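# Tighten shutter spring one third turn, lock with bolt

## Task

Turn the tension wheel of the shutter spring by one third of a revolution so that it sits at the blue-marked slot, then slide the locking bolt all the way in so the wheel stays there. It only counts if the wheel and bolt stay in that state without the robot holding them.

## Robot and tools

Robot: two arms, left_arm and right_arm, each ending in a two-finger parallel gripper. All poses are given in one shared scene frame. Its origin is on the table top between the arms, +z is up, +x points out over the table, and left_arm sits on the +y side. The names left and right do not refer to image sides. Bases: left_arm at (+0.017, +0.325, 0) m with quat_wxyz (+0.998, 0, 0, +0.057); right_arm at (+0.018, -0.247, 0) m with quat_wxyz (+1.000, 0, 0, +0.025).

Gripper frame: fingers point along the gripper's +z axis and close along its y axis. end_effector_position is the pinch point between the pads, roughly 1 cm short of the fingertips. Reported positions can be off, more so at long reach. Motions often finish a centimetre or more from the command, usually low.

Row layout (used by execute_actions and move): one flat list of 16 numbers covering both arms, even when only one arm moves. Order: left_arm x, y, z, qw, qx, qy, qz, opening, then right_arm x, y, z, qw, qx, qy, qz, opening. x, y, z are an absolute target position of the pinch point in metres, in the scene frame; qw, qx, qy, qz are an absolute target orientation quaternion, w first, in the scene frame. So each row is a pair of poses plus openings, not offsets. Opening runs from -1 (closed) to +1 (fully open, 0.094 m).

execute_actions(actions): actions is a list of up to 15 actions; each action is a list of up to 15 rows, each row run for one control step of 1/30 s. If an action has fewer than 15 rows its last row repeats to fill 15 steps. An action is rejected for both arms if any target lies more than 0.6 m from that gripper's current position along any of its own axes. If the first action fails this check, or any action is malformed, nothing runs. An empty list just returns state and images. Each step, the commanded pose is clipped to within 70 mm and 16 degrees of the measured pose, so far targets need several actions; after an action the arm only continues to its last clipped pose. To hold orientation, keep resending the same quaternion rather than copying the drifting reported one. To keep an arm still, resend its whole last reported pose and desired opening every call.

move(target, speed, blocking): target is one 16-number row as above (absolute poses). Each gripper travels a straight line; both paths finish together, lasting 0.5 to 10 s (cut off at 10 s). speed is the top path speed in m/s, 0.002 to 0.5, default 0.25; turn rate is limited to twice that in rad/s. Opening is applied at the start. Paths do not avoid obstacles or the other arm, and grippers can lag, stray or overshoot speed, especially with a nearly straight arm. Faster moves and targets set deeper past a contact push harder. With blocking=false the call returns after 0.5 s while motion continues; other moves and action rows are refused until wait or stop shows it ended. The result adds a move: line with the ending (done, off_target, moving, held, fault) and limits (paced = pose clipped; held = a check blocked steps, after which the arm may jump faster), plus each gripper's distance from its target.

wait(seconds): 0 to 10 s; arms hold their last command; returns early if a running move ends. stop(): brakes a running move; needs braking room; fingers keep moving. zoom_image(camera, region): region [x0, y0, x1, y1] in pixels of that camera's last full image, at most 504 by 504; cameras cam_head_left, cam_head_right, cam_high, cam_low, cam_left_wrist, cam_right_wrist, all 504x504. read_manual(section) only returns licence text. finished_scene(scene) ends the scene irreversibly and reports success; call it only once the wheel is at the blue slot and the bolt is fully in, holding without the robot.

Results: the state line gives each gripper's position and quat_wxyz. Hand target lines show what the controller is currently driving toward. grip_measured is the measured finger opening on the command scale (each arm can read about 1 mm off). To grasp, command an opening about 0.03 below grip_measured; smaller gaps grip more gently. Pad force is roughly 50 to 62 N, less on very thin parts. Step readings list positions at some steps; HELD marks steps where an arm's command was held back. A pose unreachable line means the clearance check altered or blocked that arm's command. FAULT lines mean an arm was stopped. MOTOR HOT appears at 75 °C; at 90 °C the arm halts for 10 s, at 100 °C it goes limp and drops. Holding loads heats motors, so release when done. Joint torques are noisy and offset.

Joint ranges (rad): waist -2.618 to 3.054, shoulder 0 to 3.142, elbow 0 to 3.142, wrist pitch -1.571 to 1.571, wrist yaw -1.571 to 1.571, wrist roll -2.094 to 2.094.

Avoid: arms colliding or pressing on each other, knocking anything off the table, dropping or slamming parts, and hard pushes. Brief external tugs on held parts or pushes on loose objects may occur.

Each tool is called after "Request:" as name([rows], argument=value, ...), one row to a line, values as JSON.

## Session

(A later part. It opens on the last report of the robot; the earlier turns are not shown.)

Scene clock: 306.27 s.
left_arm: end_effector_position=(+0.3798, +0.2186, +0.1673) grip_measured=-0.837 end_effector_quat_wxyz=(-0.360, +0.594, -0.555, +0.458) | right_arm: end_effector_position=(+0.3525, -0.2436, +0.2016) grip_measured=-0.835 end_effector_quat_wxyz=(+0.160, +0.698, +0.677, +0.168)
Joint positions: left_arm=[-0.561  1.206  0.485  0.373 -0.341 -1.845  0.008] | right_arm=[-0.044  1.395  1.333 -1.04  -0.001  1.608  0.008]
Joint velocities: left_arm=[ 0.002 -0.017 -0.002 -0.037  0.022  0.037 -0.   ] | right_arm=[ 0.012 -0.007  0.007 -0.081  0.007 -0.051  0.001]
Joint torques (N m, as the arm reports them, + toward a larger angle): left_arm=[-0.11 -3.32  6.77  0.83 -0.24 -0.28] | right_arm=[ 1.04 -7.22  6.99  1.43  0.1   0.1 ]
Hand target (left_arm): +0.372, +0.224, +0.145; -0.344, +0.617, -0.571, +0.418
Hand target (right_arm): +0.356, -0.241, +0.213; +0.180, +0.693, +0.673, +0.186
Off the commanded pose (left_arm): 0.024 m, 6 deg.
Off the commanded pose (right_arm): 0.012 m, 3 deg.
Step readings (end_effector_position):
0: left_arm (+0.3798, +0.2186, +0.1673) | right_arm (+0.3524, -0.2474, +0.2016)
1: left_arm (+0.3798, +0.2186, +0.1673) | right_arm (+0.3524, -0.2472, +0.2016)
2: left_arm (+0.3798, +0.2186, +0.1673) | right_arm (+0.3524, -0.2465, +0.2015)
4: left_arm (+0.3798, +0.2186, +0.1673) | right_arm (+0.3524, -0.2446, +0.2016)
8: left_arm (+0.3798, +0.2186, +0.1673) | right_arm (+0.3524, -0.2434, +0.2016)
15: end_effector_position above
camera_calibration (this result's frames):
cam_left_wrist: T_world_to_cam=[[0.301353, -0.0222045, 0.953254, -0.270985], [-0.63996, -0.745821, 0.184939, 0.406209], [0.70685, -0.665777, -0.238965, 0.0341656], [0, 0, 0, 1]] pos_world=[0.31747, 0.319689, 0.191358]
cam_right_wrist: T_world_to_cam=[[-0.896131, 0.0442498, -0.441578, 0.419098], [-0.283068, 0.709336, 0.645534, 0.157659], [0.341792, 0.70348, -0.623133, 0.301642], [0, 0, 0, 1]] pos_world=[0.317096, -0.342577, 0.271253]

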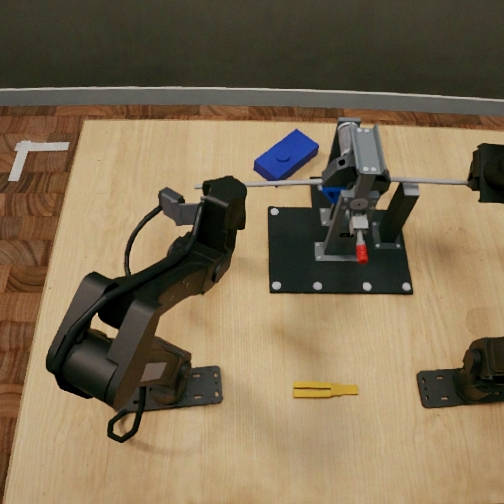

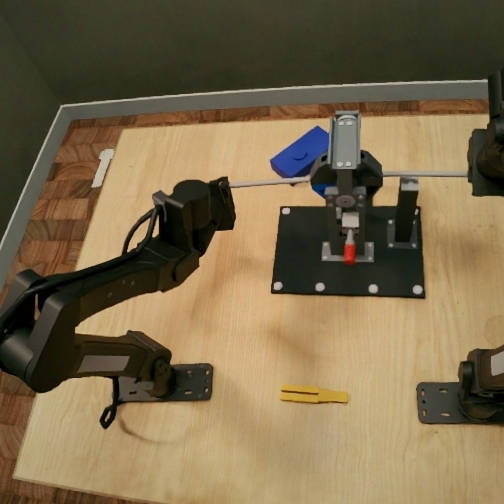

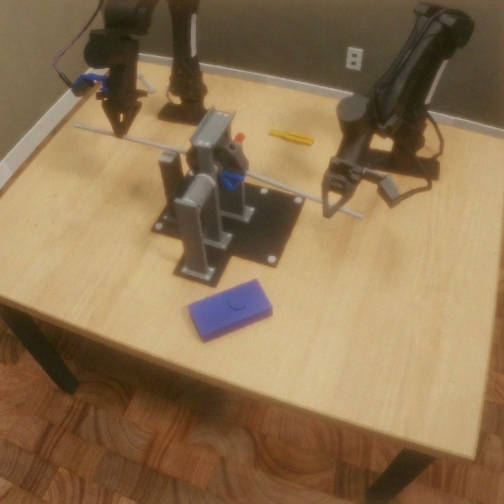

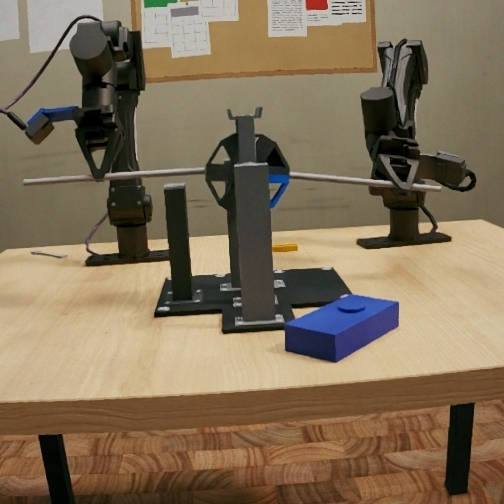

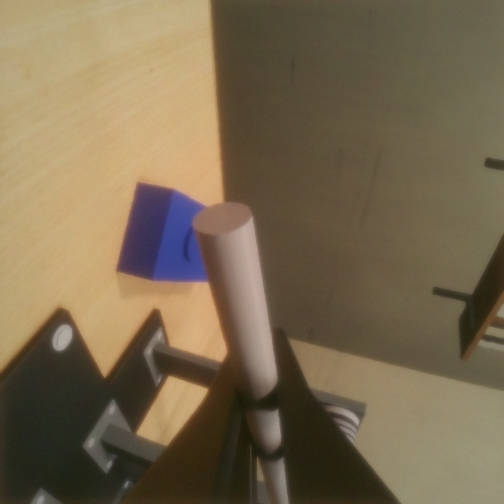

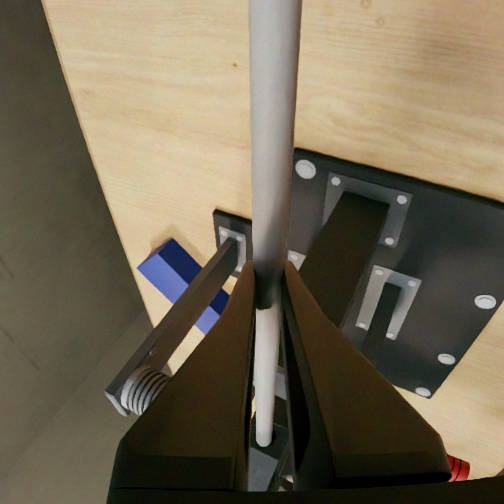

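Request:
execute_actions(actions=[])

Scene clock: 320.47 s.
left_arm: end_effector_position=(+0.3798, +0.2186, +0.1673) grip_measured=-0.837 end_effector_quat_wxyz=(-0.360, +0.594, -0.555, +0.458) | right_arm: end_effector_position=(+0.3525, -0.2436, +0.2016) grip_measured=-0.835 end_effector_quat_wxyz=(+0.160, +0.699, +0.676, +0.168)
Joint positions: left_arm=[-0.561  1.206  0.485  0.373 -0.341 -1.845  0.008] | right_arm=[-0.044  1.395  1.333 -1.04  -0.001  1.61   0.008]
Joint velocities: left_arm=[-0.002 -0.007 -0.002  0.037 -0.022  0.007  0.   ] | right_arm=[-0.012  0.007  0.007  0.007  0.007 -0.007  0.001]
Joint torques (N m, as the arm reports them, + toward a larger angle): left_arm=[-0.16 -3.34  6.75  0.83 -0.24 -0.26] | right_arm=[ 0.99 -7.27  6.88  1.44  0.06  0.09]
Hand target (left_arm): +0.372, +0.224, +0.145; -0.344, +0.617, -0.571, +0.418
Hand target (right_arm): +0.356, -0.241, +0.213; +0.180, +0.693, +0.673, +0.186
Off the commanded pose (left_arm): 0.024 m, 6 deg.
Off the commanded pose (right_arm): 0.012 m, 3 deg.
camera_calibration (this result's frames):
cam_left_wrist: T_world_to_cam=[[0.301353, -0.0222045, 0.953254, -0.270985], [-0.63996, -0.745821, 0.184939, 0.406209], [0.70685, -0.665777, -0.238965, 0.0341656], [0, 0, 0, 1]] pos_world=[0.31747, 0.319689, 0.191358]
cam_right_wrist: T_world_to_cam=[[-0.896064, 0.0457783, -0.441559, 0.419446], [-0.281977, 0.709544, 0.645783, 0.157323], [0.342868, 0.703173, -0.622888, 0.301186], [0, 0, 0, 1]] pos_world=[0.316945, -0.342615, 0.271219]

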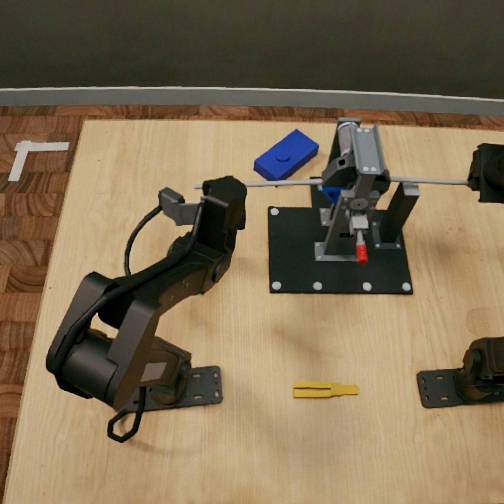

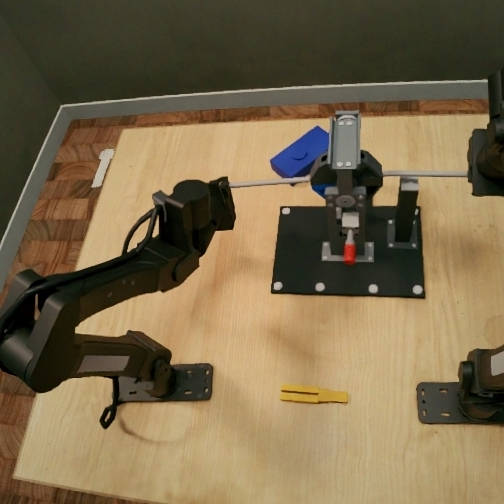

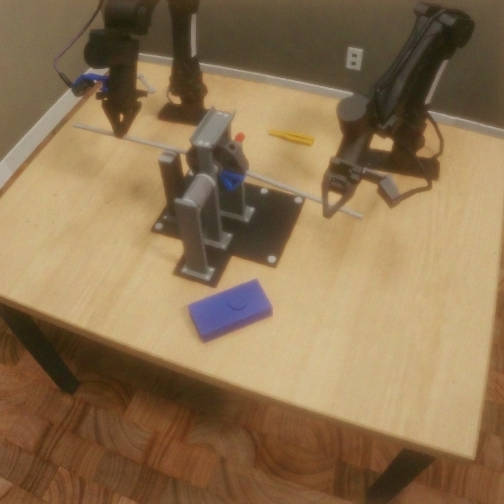

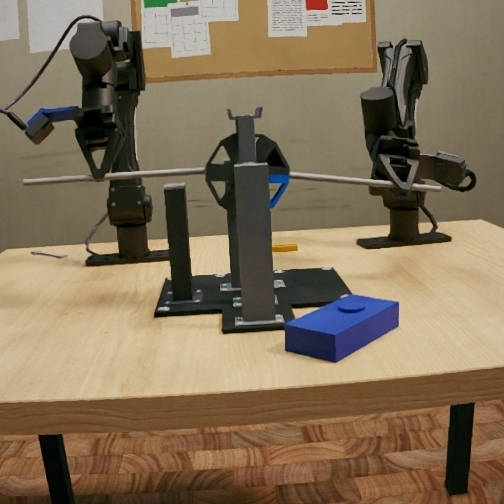

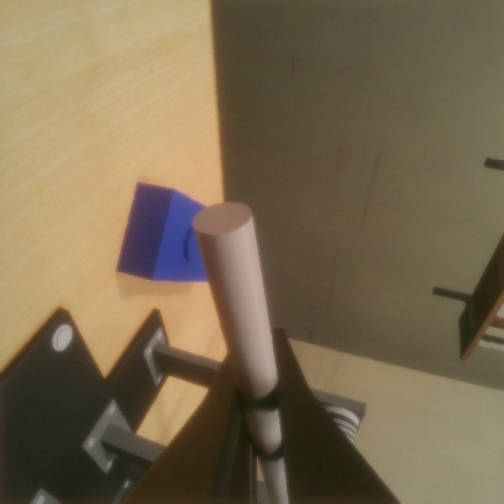

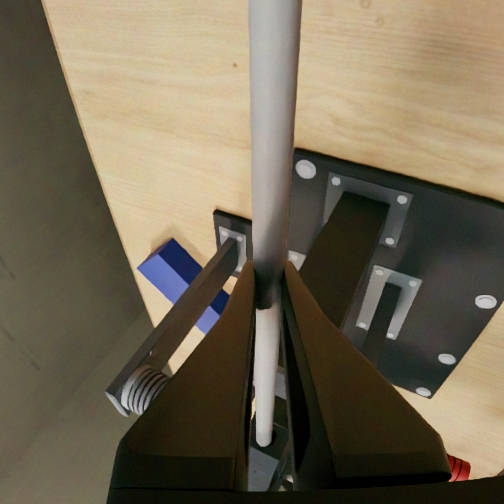

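Request:
execute_actions([
  [[0.372,0.224,0.145,0.343,-0.618,0.572,-0.415,-0.87,0.356,-0.237,0.213,0.181,0.691,0.675,0.185,-0.87]],
  [[0.372,0.224,0.145,0.343,-0.618,0.572,-0.415,-0.87,0.356,-0.233,0.213,0.181,0.691,0.675,0.185,-0.87]],
])

Request:
zoom_image(camera="cam_low", region=[150,120,300,230])

Request:
zoom_image(camera="cam_right_wrist", region=[210,380,330,500])

Scene clock: 330.27 s.
left_arm: end_effector_position=(+0.3798, +0.2186, +0.1673) grip_measured=-0.837 end_effector_quat_wxyz=(-0.360, +0.594, -0.555, +0.458) | right_arm: end_effector_position=(+0.3525, -0.2355, +0.2017) grip_measured=-0.835 end_effector_quat_wxyz=(+0.162, +0.696, +0.679, +0.167)
Joint positions: left_arm=[-0.561  1.206  0.485  0.373 -0.341 -1.845  0.008] | right_arm=[-0.01   1.395  1.333 -1.039  0.017  1.63   0.008]
Joint velocities: left_arm=[-0.017 -0.002  0.002  0.081  0.022  0.125  0.   ] | right_arm=[-0.007 -0.012 -0.017 -0.007 -0.081  0.081 -0.001]
Joint torques (N m, as the arm reports them, + toward a larger angle): left_arm=[-0.09 -3.34  6.8   0.83 -0.23 -0.26] | right_arm=[ 0.95 -7.06  6.94  1.44  0.07  0.1 ]
Hand target (left_arm): +0.372, +0.224, +0.146; -0.344, +0.617, -0.571, +0.418
Hand target (right_arm): +0.356, -0.233, +0.213; +0.180, +0.691, +0.675, +0.185
Off the commanded pose (left_arm): 0.024 m, 6 deg.
Off the commanded pose (right_arm): 0.012 m, 3 deg.
Step readings (end_effector_position; steps 1 to 15: 1st action; 16 to 30: 2nd action):
0: left_arm (+0.3798, +0.2186, +0.1673) | right_arm (+0.3525, -0.2436, +0.2016)
1: left_arm (+0.3798, +0.2186, +0.1673) | right_arm (+0.3525, -0.2434, +0.2016)
2: left_arm (+0.3798, +0.2186, +0.1673) | right_arm (+0.3525, -0.2425, +0.2016)
4: left_arm (+0.3798, +0.2186, +0.1673) | right_arm (+0.3526, -0.2417, +0.2017)
8: left_arm (+0.3798, +0.2186, +0.1673) | right_arm (+0.3526, -0.2416, +0.2017)
15: left_arm (+0.3798, +0.2186, +0.1673) | right_arm (+0.3526, -0.2408, +0.2017)
16: left_arm (+0.3798, +0.2186, +0.1673) | right_arm (+0.3526, -0.2404, +0.2017)
17: left_arm (+0.3798, +0.2186, +0.1673) | right_arm (+0.3526, -0.2393, +0.2017)
19: left_arm (+0.3798, +0.2186, +0.1673) | right_arm (+0.3525, -0.2367, +0.2017)
23: left_arm (+0.3798, +0.2186, +0.1673) | right_arm (+0.3525, -0.2354, +0.2017)
30: end_effector_position above
camera_calibration (this result's frames):
cam_left_wrist: T_world_to_cam=[[0.301385, -0.0218245, 0.953253, -0.27108], [-0.639863, -0.745833, 0.185227, 0.406127], [0.706924, -0.665776, -0.238748, 0.0341008], [0, 0, 0, 1]] pos_world=[0.317458, 0.31969, 0.191323]
cam_right_wrist: T_world_to_cam=[[-0.895881, 0.0361504, -0.442821, 0.417035], [-0.287865, 0.711959, 0.640506, 0.155217], [0.338425, 0.70129, -0.627424, 0.297607], [0, 0, 0, 1]] pos_world=[0.317577, -0.334293, 0.27198]

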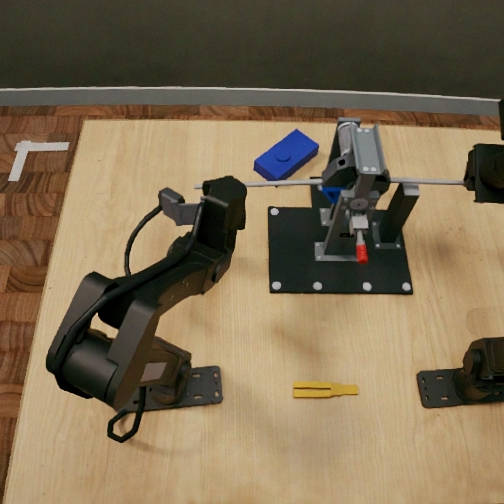

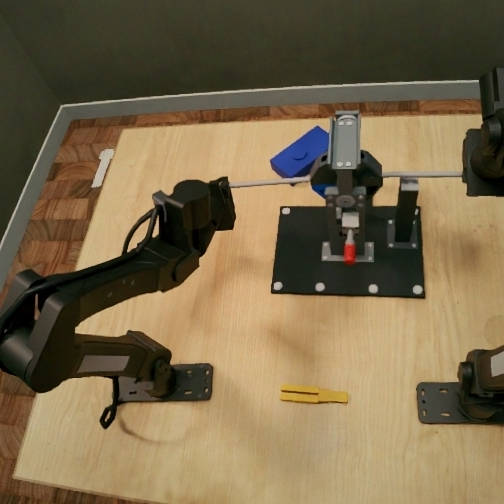

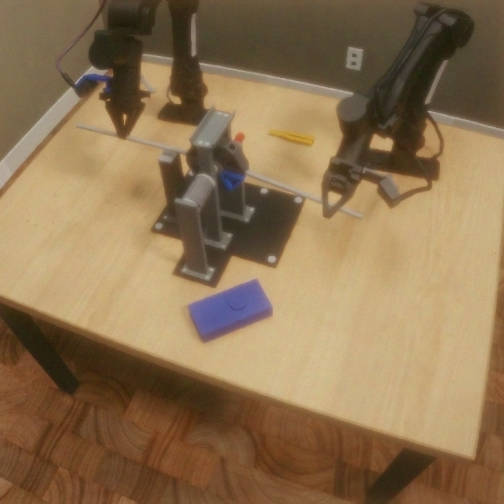

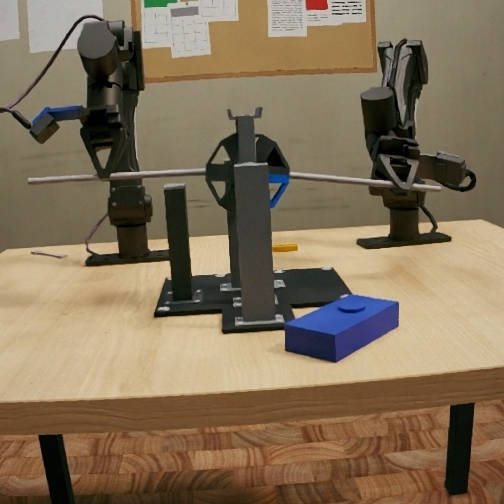

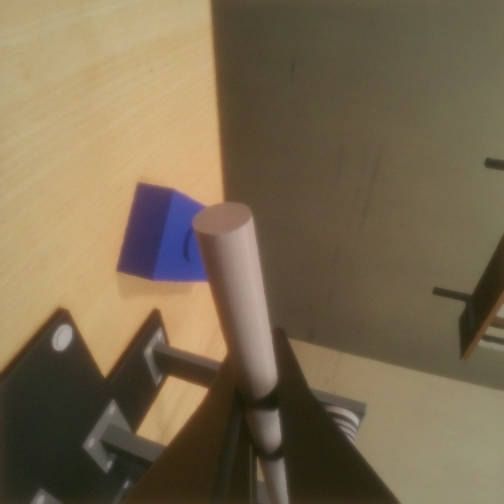

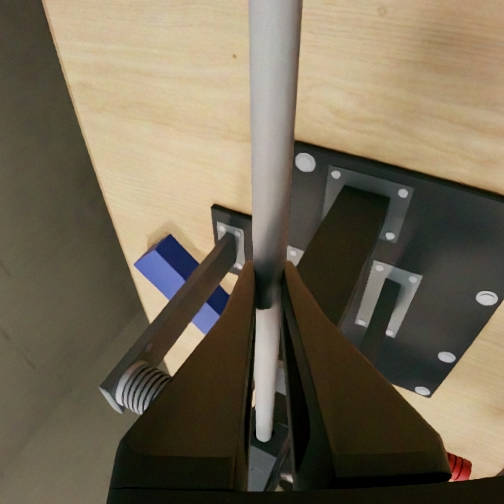

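Region (150, 120, 300, 230) of cam_low's 504x504 image, scaled by 3.360, with more detail than that image has; it fills the top 370 rows of this view, and the rest is white.

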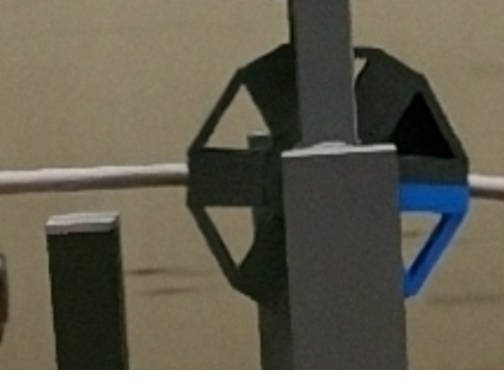

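Region (210, 380, 330, 500) of cam_right_wrist's 504x504 image, scaled by 4.200, with more detail than that image has.

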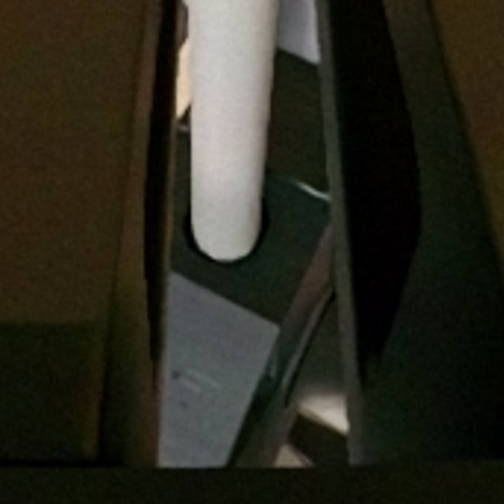

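The bar is entering the socket. Continuing the push.

Request:
execute_actions([
  [[0.372,0.224,0.148,0.343,-0.618,0.572,-0.415,-0.87,0.356,-0.228,0.213,0.181,0.691,0.675,0.185,-0.87]],
  [[0.372,0.224,0.151,0.343,-0.618,0.572,-0.415,-0.87,0.356,-0.223,0.213,0.181,0.691,0.675,0.185,-0.87]],
  [[0.372,0.224,0.154,0.343,-0.618,0.572,-0.415,-0.87,0.356,-0.218,0.213,0.181,0.691,0.675,0.185,-0.87]],
  [[0.372,0.224,0.157,0.343,-0.618,0.572,-0.415,-0.87,0.356,-0.213,0.213,0.181,0.691,0.675,0.185,-0.87]],
])

Scene clock: 335.93 s.
left_arm: end_effector_position=(+0.3789, +0.2191, +0.1712) grip_measured=-0.837 end_effector_quat_wxyz=(-0.356, +0.598, -0.563, +0.446) | right_arm: end_effector_position=(+0.3517, -0.2165, +0.2022) grip_measured=-0.835 end_effector_quat_wxyz=(+0.166, +0.695, +0.680, +0.167)
Joint positions: left_arm=[-0.561  1.187  0.522  0.287 -0.342 -1.845  0.008] | right_arm=[ 0.069  1.395  1.333 -1.037  0.059  1.698  0.008]
Joint velocities: left_arm=[ 0.002  0.002  0.017  0.081  0.066  0.007 -0.001] | right_arm=[ 0.012 -0.007 -0.002  0.007 -0.037 -0.037 -0.   ]
Joint torques (N m, as the arm reports them, + toward a larger angle): left_arm=[-0.13 -3.81  6.96  1.01 -0.23 -0.27] | right_arm=[ 1.   -6.55  7.62  1.43  0.09  0.09]
Hand target (left_arm): +0.372, +0.224, +0.157; -0.344, +0.617, -0.572, +0.417
Hand target (right_arm): +0.356, -0.213, +0.213; +0.181, +0.691, +0.675, +0.185
Off the commanded pose (left_arm): 0.017 m, 5 deg.
Off the commanded pose (right_arm): 0.012 m, 3 deg.
Step readings (end_effector_position; steps 1 to 15: 1st action; 16 to 30: 2nd action; 31 to 45: 3rd action; 46 to 60: 4th action):
0: left_arm (+0.3798, +0.2186, +0.1673) | right_arm (+0.3525, -0.2356, +0.2017)
1: left_arm (+0.3799, +0.2185, +0.1674) | right_arm (+0.3525, -0.2353, +0.2018)
2: left_arm (+0.3799, +0.2185, +0.1673) | right_arm (+0.3525, -0.2344, +0.2018)
4: left_arm (+0.3801, +0.2184, +0.1674) | right_arm (+0.3523, -0.2315, +0.2018)
8: left_arm (+0.3801, +0.2184, +0.1673) | right_arm (+0.3523, -0.2303, +0.2018)
15: left_arm (+0.3802, +0.2184, +0.1673) | right_arm (+0.3523, -0.2307, +0.2018)
16: left_arm (+0.3800, +0.2185, +0.1673) | right_arm (+0.3523, -0.2305, +0.2018)
17: left_arm (+0.3798, +0.2186, +0.1678) | right_arm (+0.3522, -0.2295, +0.2018)
19: left_arm (+0.3796, +0.2187, +0.1688) | right_arm (+0.3521, -0.2267, +0.2018)
23: left_arm (+0.3795, +0.2187, +0.1688) | right_arm (+0.3521, -0.2256, +0.2019)
30: left_arm (+0.3795, +0.2187, +0.1686) | right_arm (+0.3521, -0.2260, +0.2019)
31: left_arm (+0.3795, +0.2187, +0.1687) | right_arm (+0.3521, -0.2257, +0.2019)
32: left_arm (+0.3797, +0.2186, +0.1689) | right_arm (+0.3520, -0.2248, +0.2019)
34: left_arm (+0.3797, +0.2187, +0.1689) | right_arm (+0.3519, -0.2219, +0.2020)
38: left_arm (+0.3797, +0.2187, +0.1688) | right_arm (+0.3519, -0.2209, +0.2020)
45: left_arm (+0.3797, +0.2187, +0.1688) | right_arm (+0.3520, -0.2211, +0.2020)
46: left_arm (+0.3796, +0.2188, +0.1692) | right_arm (+0.3519, -0.2209, +0.2021)
47: left_arm (+0.3793, +0.2189, +0.1697) | right_arm (+0.3519, -0.2199, +0.2021)
49: left_arm (+0.3790, +0.2191, +0.1712) | right_arm (+0.3517, -0.2173, +0.2021)
53: left_arm (+0.3789, +0.2191, +0.1714) | right_arm (+0.3517, -0.2163, +0.2022)
60: end_effector_position above
camera_calibration (this result's frames):
cam_left_wrist: T_world_to_cam=[[0.327736, -0.0348967, 0.944125, -0.280106], [-0.634447, -0.748596, 0.192567, 0.402475], [0.700048, -0.662108, -0.267482, 0.0427926], [0, 0, 0, 1]] pos_world=[0.317193, 0.31985, 0.198397]
cam_right_wrist: T_world_to_cam=[[-0.89368, 0.0330929, -0.447484, 0.41538], [-0.291258, 0.715843, 0.634616, 0.144387], [0.341329, 0.697476, -0.630096, 0.283514], [0, 0, 0, 1]] pos_world=[0.316499, -0.314849, 0.272886]

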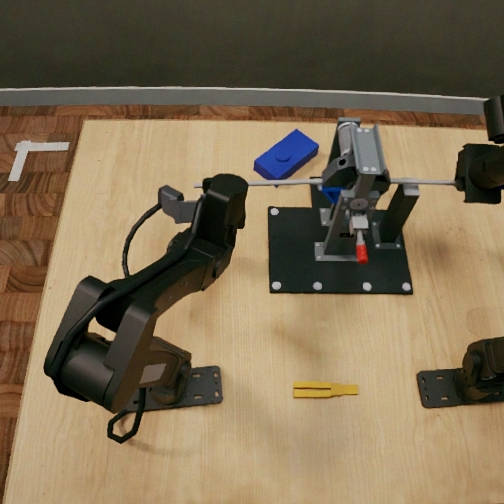

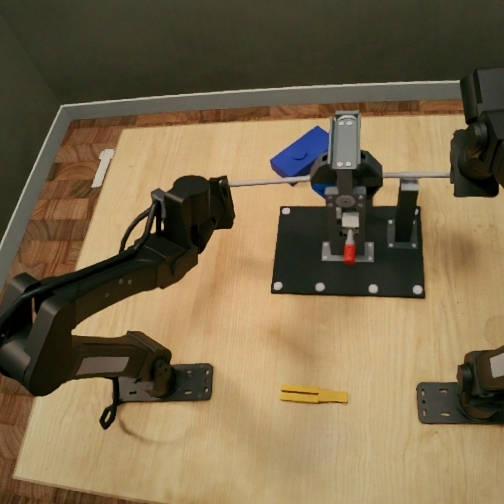

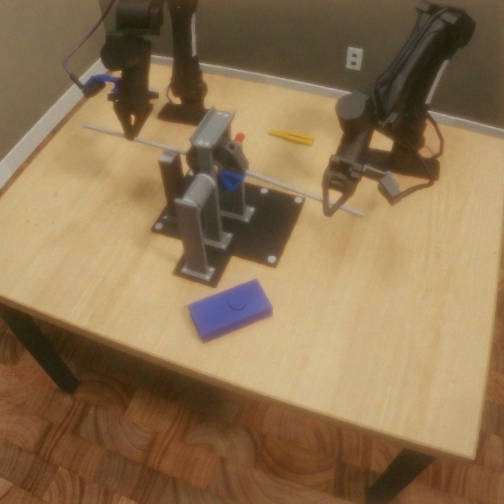

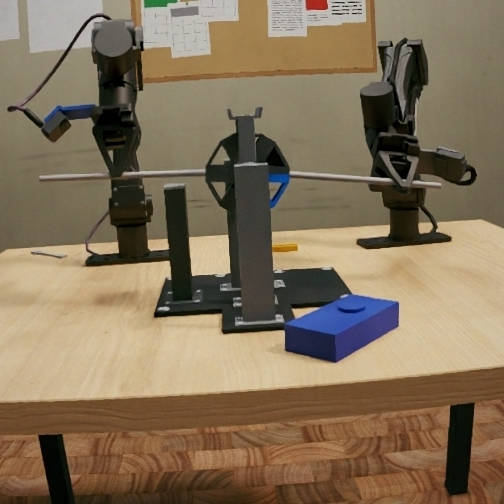

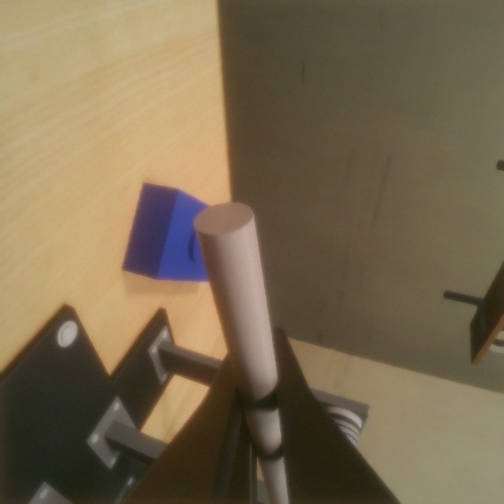

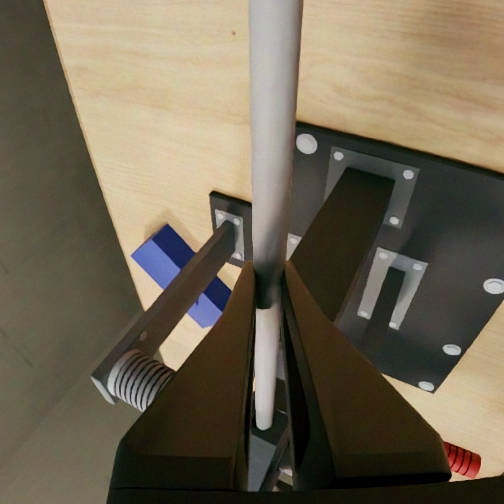

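Request:
execute_actions([
  [[0.372,0.224,0.157,0.343,-0.618,0.572,-0.415,-0.87,0.356,-0.208,0.213,0.181,0.691,0.675,0.185,-0.87]],
  [[0.372,0.224,0.157,0.343,-0.618,0.572,-0.415,-0.87,0.356,-0.203,0.213,0.181,0.691,0.675,0.185,-0.87]],
  [[0.372,0.224,0.157,0.343,-0.618,0.572,-0.415,-0.87,0.356,-0.198,0.213,0.181,0.691,0.675,0.185,-0.87]],
  [[0.372,0.224,0.157,0.343,-0.618,0.572,-0.415,-0.87,0.356,-0.194,0.213,0.181,0.691,0.675,0.185,-0.87]],
])

Scene clock: 341.23 s.
left_arm: end_effector_position=(+0.3789, +0.2191, +0.1712) grip_measured=-0.837 end_effector_quat_wxyz=(-0.356, +0.598, -0.563, +0.446) | right_arm: end_effector_position=(+0.3506, -0.1997, +0.2031) grip_measured=-0.835 end_effector_quat_wxyz=(+0.172, +0.695, +0.677, +0.168)
Joint positions: left_arm=[-0.561  1.187  0.522  0.287 -0.342 -1.845  0.008] | right_arm=[ 0.141  1.395  1.333 -1.034  0.1    1.764  0.008]
Joint velocities: left_arm=[-0.017  0.002 -0.007  0.037 -0.037  0.037 -0.   ] | right_arm=[ 0.017  0.017 -0.007  0.037  0.022  0.051 -0.001]
Joint torques (N m, as the arm reports them, + toward a larger angle): left_arm=[-0.15 -3.82  6.96  1.01 -0.25 -0.28] | right_arm=[ 1.24 -5.42  8.34  1.33  0.05  0.09]
Hand target (left_arm): +0.372, +0.224, +0.157; -0.344, +0.617, -0.572, +0.417
Hand target (right_arm): +0.356, -0.194, +0.213; +0.181, +0.691, +0.675, +0.185
Off the commanded pose (left_arm): 0.017 m, 5 deg.
Off the commanded pose (right_arm): 0.013 m, 2 deg.
Step readings (end_effector_position; steps 1 to 15: 1st action; 16 to 30: 2nd action; 31 to 45: 3rd action; 46 to 60: 4th action):
0: left_arm (+0.3789, +0.2191, +0.1712) | right_arm (+0.3517, -0.2166, +0.2022)
1: left_arm (+0.3789, +0.2191, +0.1712) | right_arm (+0.3517, -0.2163, +0.2022)
2: left_arm (+0.3789, +0.2191, +0.1712) | right_arm (+0.3516, -0.2154, +0.2023)
4: left_arm (+0.3789, +0.2191, +0.1712) | right_arm (+0.3515, -0.2127, +0.2024)
8: left_arm (+0.3789, +0.2191, +0.1712) | right_arm (+0.3515, -0.2118, +0.2024)
15: left_arm (+0.3789, +0.2191, +0.1712) | right_arm (+0.3515, -0.2120, +0.2024)
16: left_arm (+0.3789, +0.2191, +0.1712) | right_arm (+0.3515, -0.2117, +0.2025)
17: left_arm (+0.3789, +0.2191, +0.1712) | right_arm (+0.3514, -0.2106, +0.2025)
19: left_arm (+0.3789, +0.2191, +0.1712) | right_arm (+0.3513, -0.2080, +0.2026)
23: left_arm (+0.3789, +0.2191, +0.1712) | right_arm (+0.3511, -0.2067, +0.2026)
30: left_arm (+0.3789, +0.2191, +0.1712) | right_arm (+0.3511, -0.2067, +0.2026)
31: left_arm (+0.3789, +0.2191, +0.1712) | right_arm (+0.3511, -0.2064, +0.2027)
32: left_arm (+0.3789, +0.2191, +0.1712) | right_arm (+0.3510, -0.2054, +0.2027)
34: left_arm (+0.3789, +0.2191, +0.1712) | right_arm (+0.3509, -0.2028, +0.2028)
38: left_arm (+0.3789, +0.2191, +0.1712) | right_arm (+0.3508, -0.2019, +0.2029)
45: left_arm (+0.3789, +0.2191, +0.1712) | right_arm (+0.3508, -0.2020, +0.2029)
46: left_arm (+0.3789, +0.2191, +0.1712) | right_arm (+0.3508, -0.2017, +0.2029)
47: left_arm (+0.3789, +0.2191, +0.1712) | right_arm (+0.3507, -0.2011, +0.2030)
49: left_arm (+0.3789, +0.2191, +0.1712) | right_arm (+0.3506, -0.1996, +0.2031)
53: left_arm (+0.3789, +0.2191, +0.1712) | right_arm (+0.3506, -0.1997, +0.2031)
60: end_effector_position above
camera_calibration (this result's frames):
cam_left_wrist: T_world_to_cam=[[0.327736, -0.0348967, 0.944125, -0.280106], [-0.634447, -0.748596, 0.192567, 0.402475], [0.700048, -0.662108, -0.267482, 0.0427926], [0, 0, 0, 1]] pos_world=[0.317193, 0.31985, 0.198397]
cam_right_wrist: T_world_to_cam=[[-0.889167, 0.0353926, -0.456212, 0.414828], [-0.293552, 0.720681, 0.628049, 0.134509], [0.351011, 0.692363, -0.630417, 0.268381], [0, 0, 0, 1]] pos_world=[0.314132, -0.297437, 0.273962]

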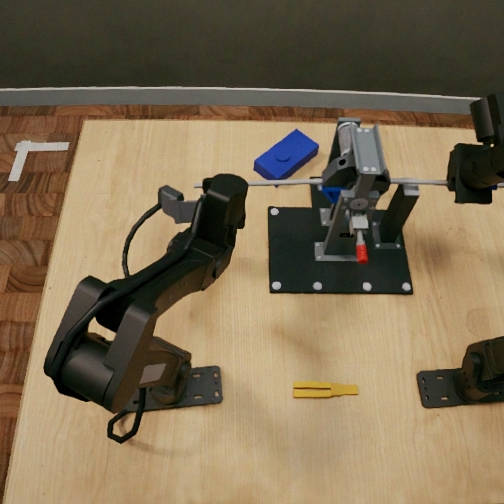

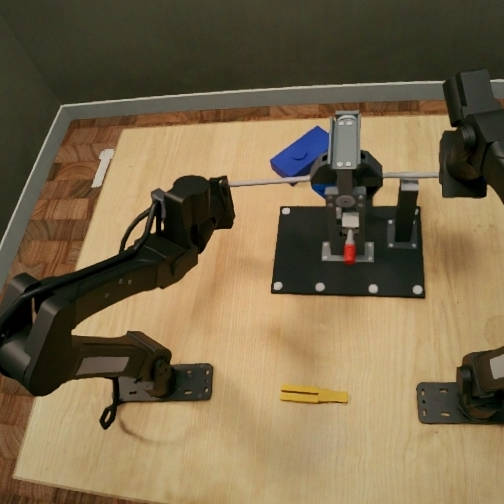

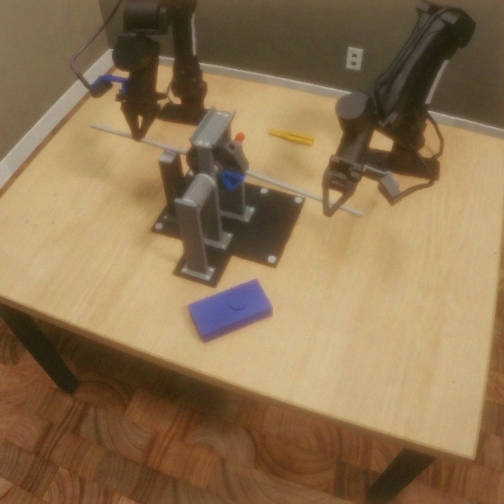

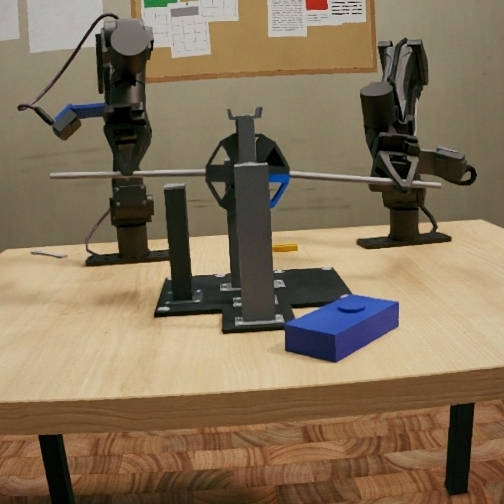

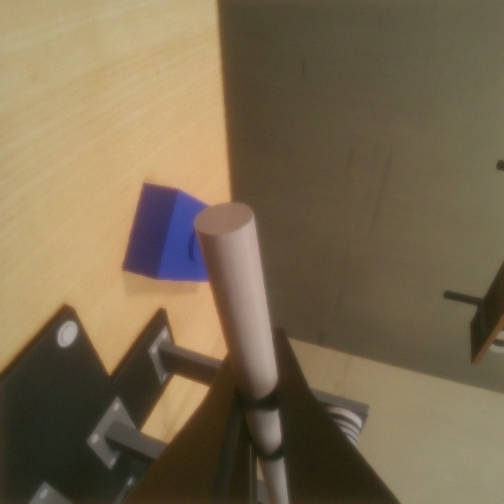

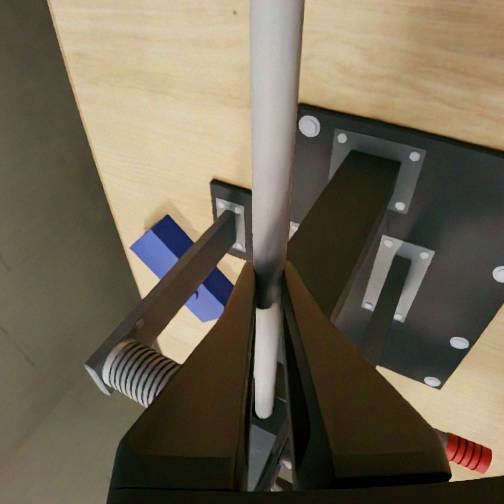

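Request:
execute_actions([
  [[0.372,0.224,0.157,0.343,-0.618,0.572,-0.415,-0.87,0.354,-0.199,0.213,0.181,0.691,0.675,0.185,0.0]],
])

Request:
move(target=[0.372,0.224,0.157,0.343,-0.618,0.572,-0.415,-0.87,0.364,-0.245,0.205,0.5,0.5,0.5,0.5,0.0], speed=0.25)

Scene clock: 358.97 s.
left_arm: end_effector_position=(+0.3790, +0.2194, +0.1727) grip_measured=-0.837 end_effector_quat_wxyz=(-0.358, +0.596, -0.563, +0.446) | right_arm: end_effector_position=(+0.3522, -0.1982, +0.2040) grip_measured=-0.001 end_effector_quat_wxyz=(+0.172, +0.694, +0.677, +0.173)
Joint positions: left_arm=[-0.561  1.185  0.523  0.287 -0.344 -1.84   0.008] | right_arm=[ 0.141  1.395  1.333 -1.025  0.094  1.764  0.047]
Joint velocities: left_arm=[ 0.007 -0.007 -0.017 -0.022 -0.066  0.022  0.001] | right_arm=[ 0.007 -0.017 -0.012  0.007 -0.037  0.081 -0.   ]
Joint torques (N m, as the arm reports them, + toward a larger angle): left_arm=[-0.13 -3.67  6.91  1.01 -0.24 -0.32] | right_arm=[-0.35 -6.34  7.72  1.26  0.03 -0.07]
Hand target (left_arm): +0.372, +0.224, +0.157; -0.344, +0.617, -0.572, +0.417
Hand target (right_arm): +0.354, -0.199, +0.213; +0.181, +0.691, +0.675, +0.185
Off the commanded pose (left_arm): 0.018 m, 5 deg.
Off the commanded pose (right_arm): 0.009 m, 2 deg.
Step readings (end_effector_position):
0: left_arm (+0.3789, +0.2191, +0.1712) | right_arm (+0.3506, -0.1997, +0.2031)
1: left_arm (+0.3789, +0.2191, +0.1712) | right_arm (+0.3506, -0.1995, +0.2031)
2: left_arm (+0.3791, +0.2192, +0.1717) | right_arm (+0.3510, -0.1992, +0.2033)
4: left_arm (+0.3791, +0.2194, +0.1725) | right_arm (+0.3516, -0.1988, +0.2037)
8: left_arm (+0.3790, +0.2194, +0.1727) | right_arm (+0.3520, -0.1984, +0.2039)
15: end_effector_position above
camera_calibration (this result's frames):
cam_left_wrist: T_world_to_cam=[[0.323878, -0.0379173, 0.945339, -0.279602], [-0.635084, -0.749334, 0.187528, 0.40378], [0.701264, -0.661106, -0.266773, 0.0424485], [0, 0, 0, 1]] pos_world=[0.317224, 0.320027, 0.199923]
cam_right_wrist: T_world_to_cam=[[-0.885955, 0.0360678, -0.462366, 0.416901], [-0.300113, 0.715496, 0.630871, 0.134135], [0.353575, 0.697685, -0.623073, 0.266014], [0, 0, 0, 1]] pos_world=[0.315555, -0.296604, 0.273885]

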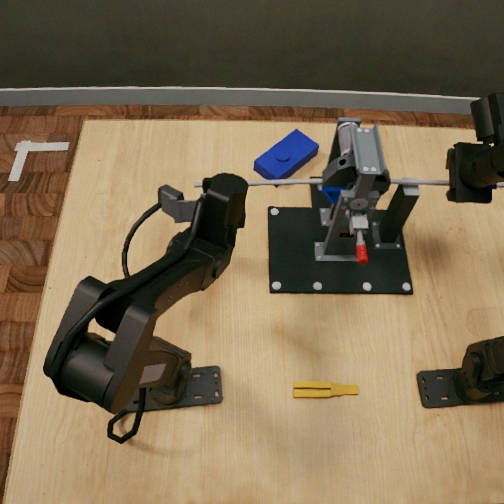

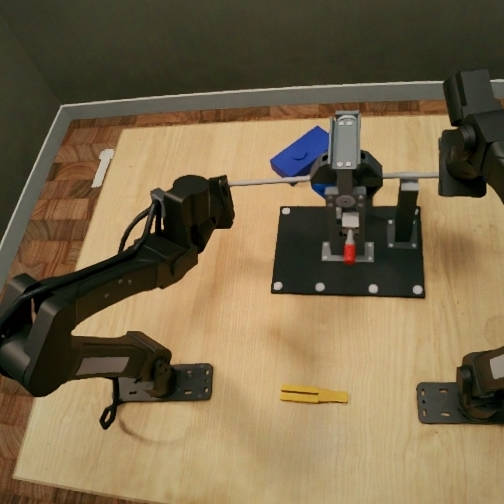

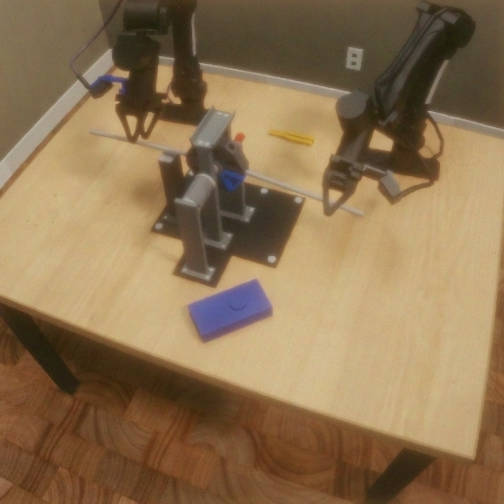

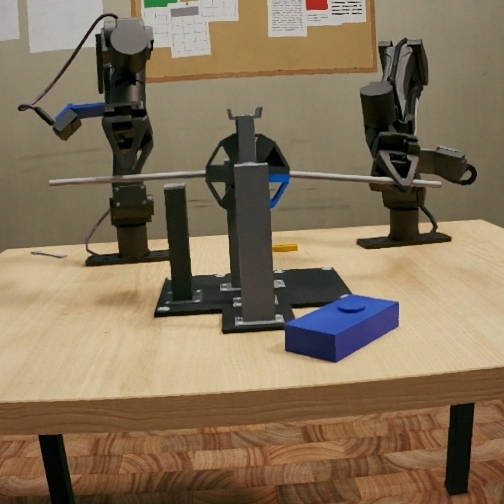

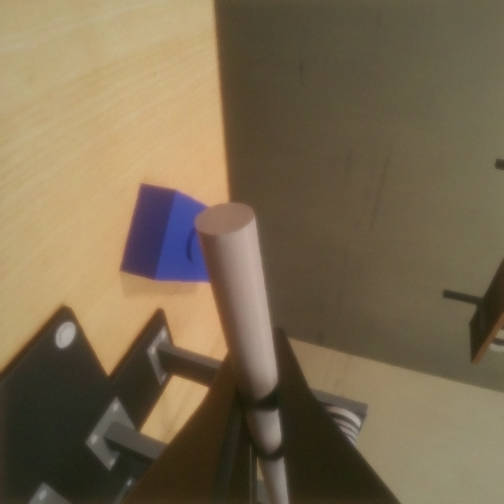

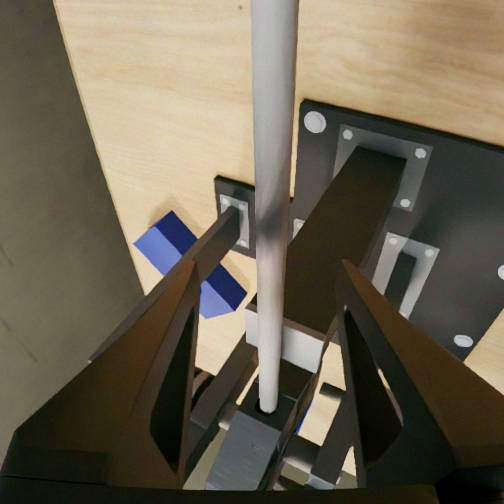

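Scene clock: 362.00 s.
left_arm: end_effector_position=(+0.3803, +0.2198, +0.1759) grip_measured=-0.837 end_effector_quat_wxyz=(-0.366, +0.590, -0.563, +0.447) | right_arm: end_effector_position=(+0.3624, -0.2421, +0.2076) grip_measured=-0.001 end_effector_quat_wxyz=(+0.489, +0.507, +0.494, +0.510)
Joint positions: left_arm=[-0.561  1.185  0.523  0.301 -0.349 -1.822  0.008] | right_arm=[-0.035  1.027  0.215  0.81   0.008  1.604  0.047]
Joint velocities: left_arm=[ 0.002  0.002 -0.002 -0.022 -0.051  0.051  0.001] | right_arm=[ 0.007  0.007 -0.012  0.037 -0.007 -0.007  0.001]
Joint torques (N m, as the arm reports them, + toward a larger angle): left_arm=[-0.15 -3.69  6.82  0.92 -0.18 -0.46] | right_arm=[-1.19 -1.09  6.42  2.07 -0.05 -0.18]
Hand target (left_arm): +0.372, +0.224, +0.157; -0.345, +0.617, -0.571, +0.417
Hand target (right_arm): +0.362, -0.245, +0.205; +0.494, +0.506, +0.496, +0.505
Off the commanded pose (left_arm): 0.021 m, 6 deg.
Off the commanded pose (right_arm): 0.004 m, 2 deg.
move: off_target (left_arm)
camera_calibration (this result's frames):
cam_left_wrist: T_world_to_cam=[[0.309664, -0.0504344, 0.949507, -0.275634], [-0.638389, -0.751088, 0.168304, 0.409326], [0.704675, -0.658273, -0.264782, 0.0405123], [0, 0, 0, 1]] pos_world=[0.318115, 0.320206, 0.203553]
cam_right_wrist: T_world_to_cam=[[-0.0132723, 0.04567, -0.998868, 0.226597], [-0.705728, 0.707253, 0.0417141, 0.433527], [0.708358, 0.705483, 0.0228437, 0.0344849], [0, 0, 0, 1]] pos_world=[0.284532, -0.341291, 0.207469]

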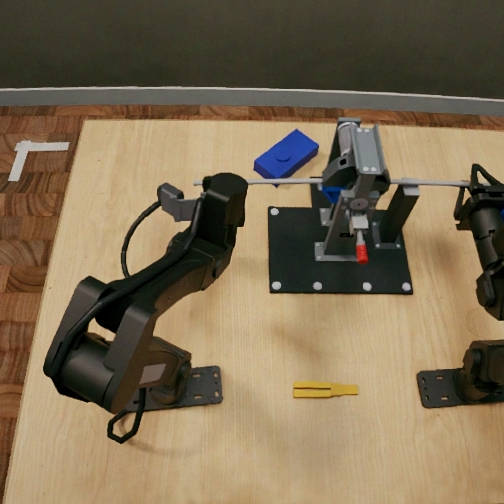

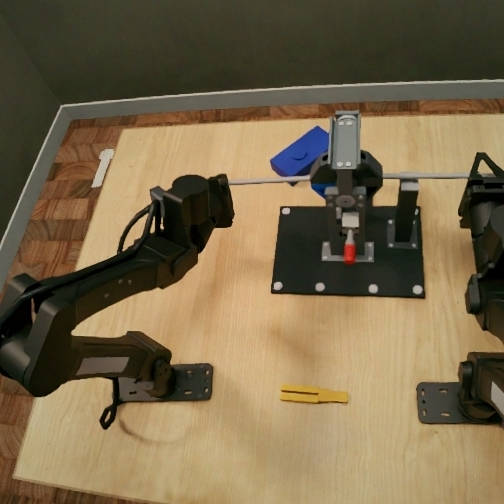

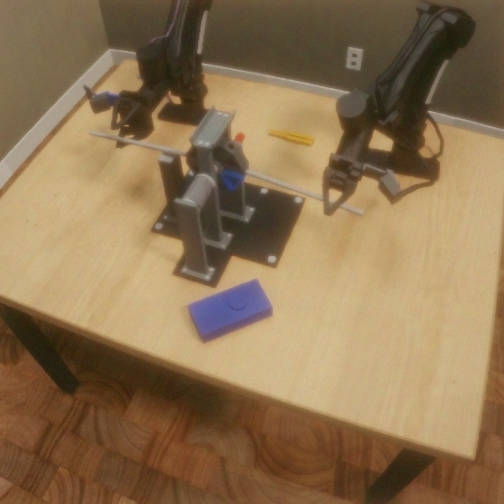

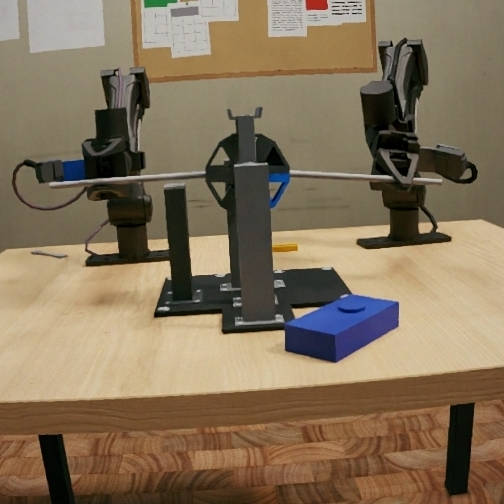

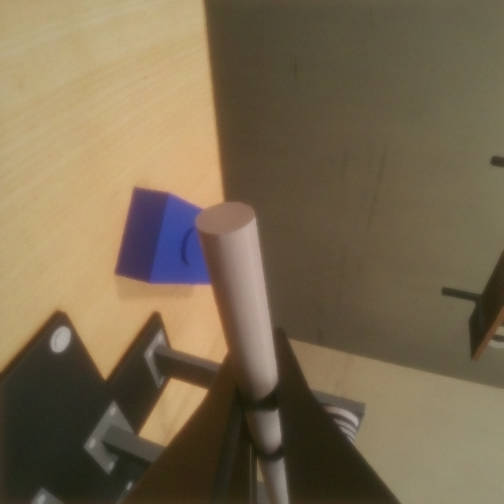

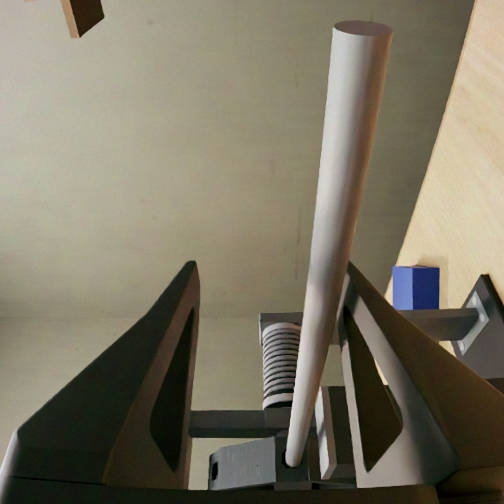

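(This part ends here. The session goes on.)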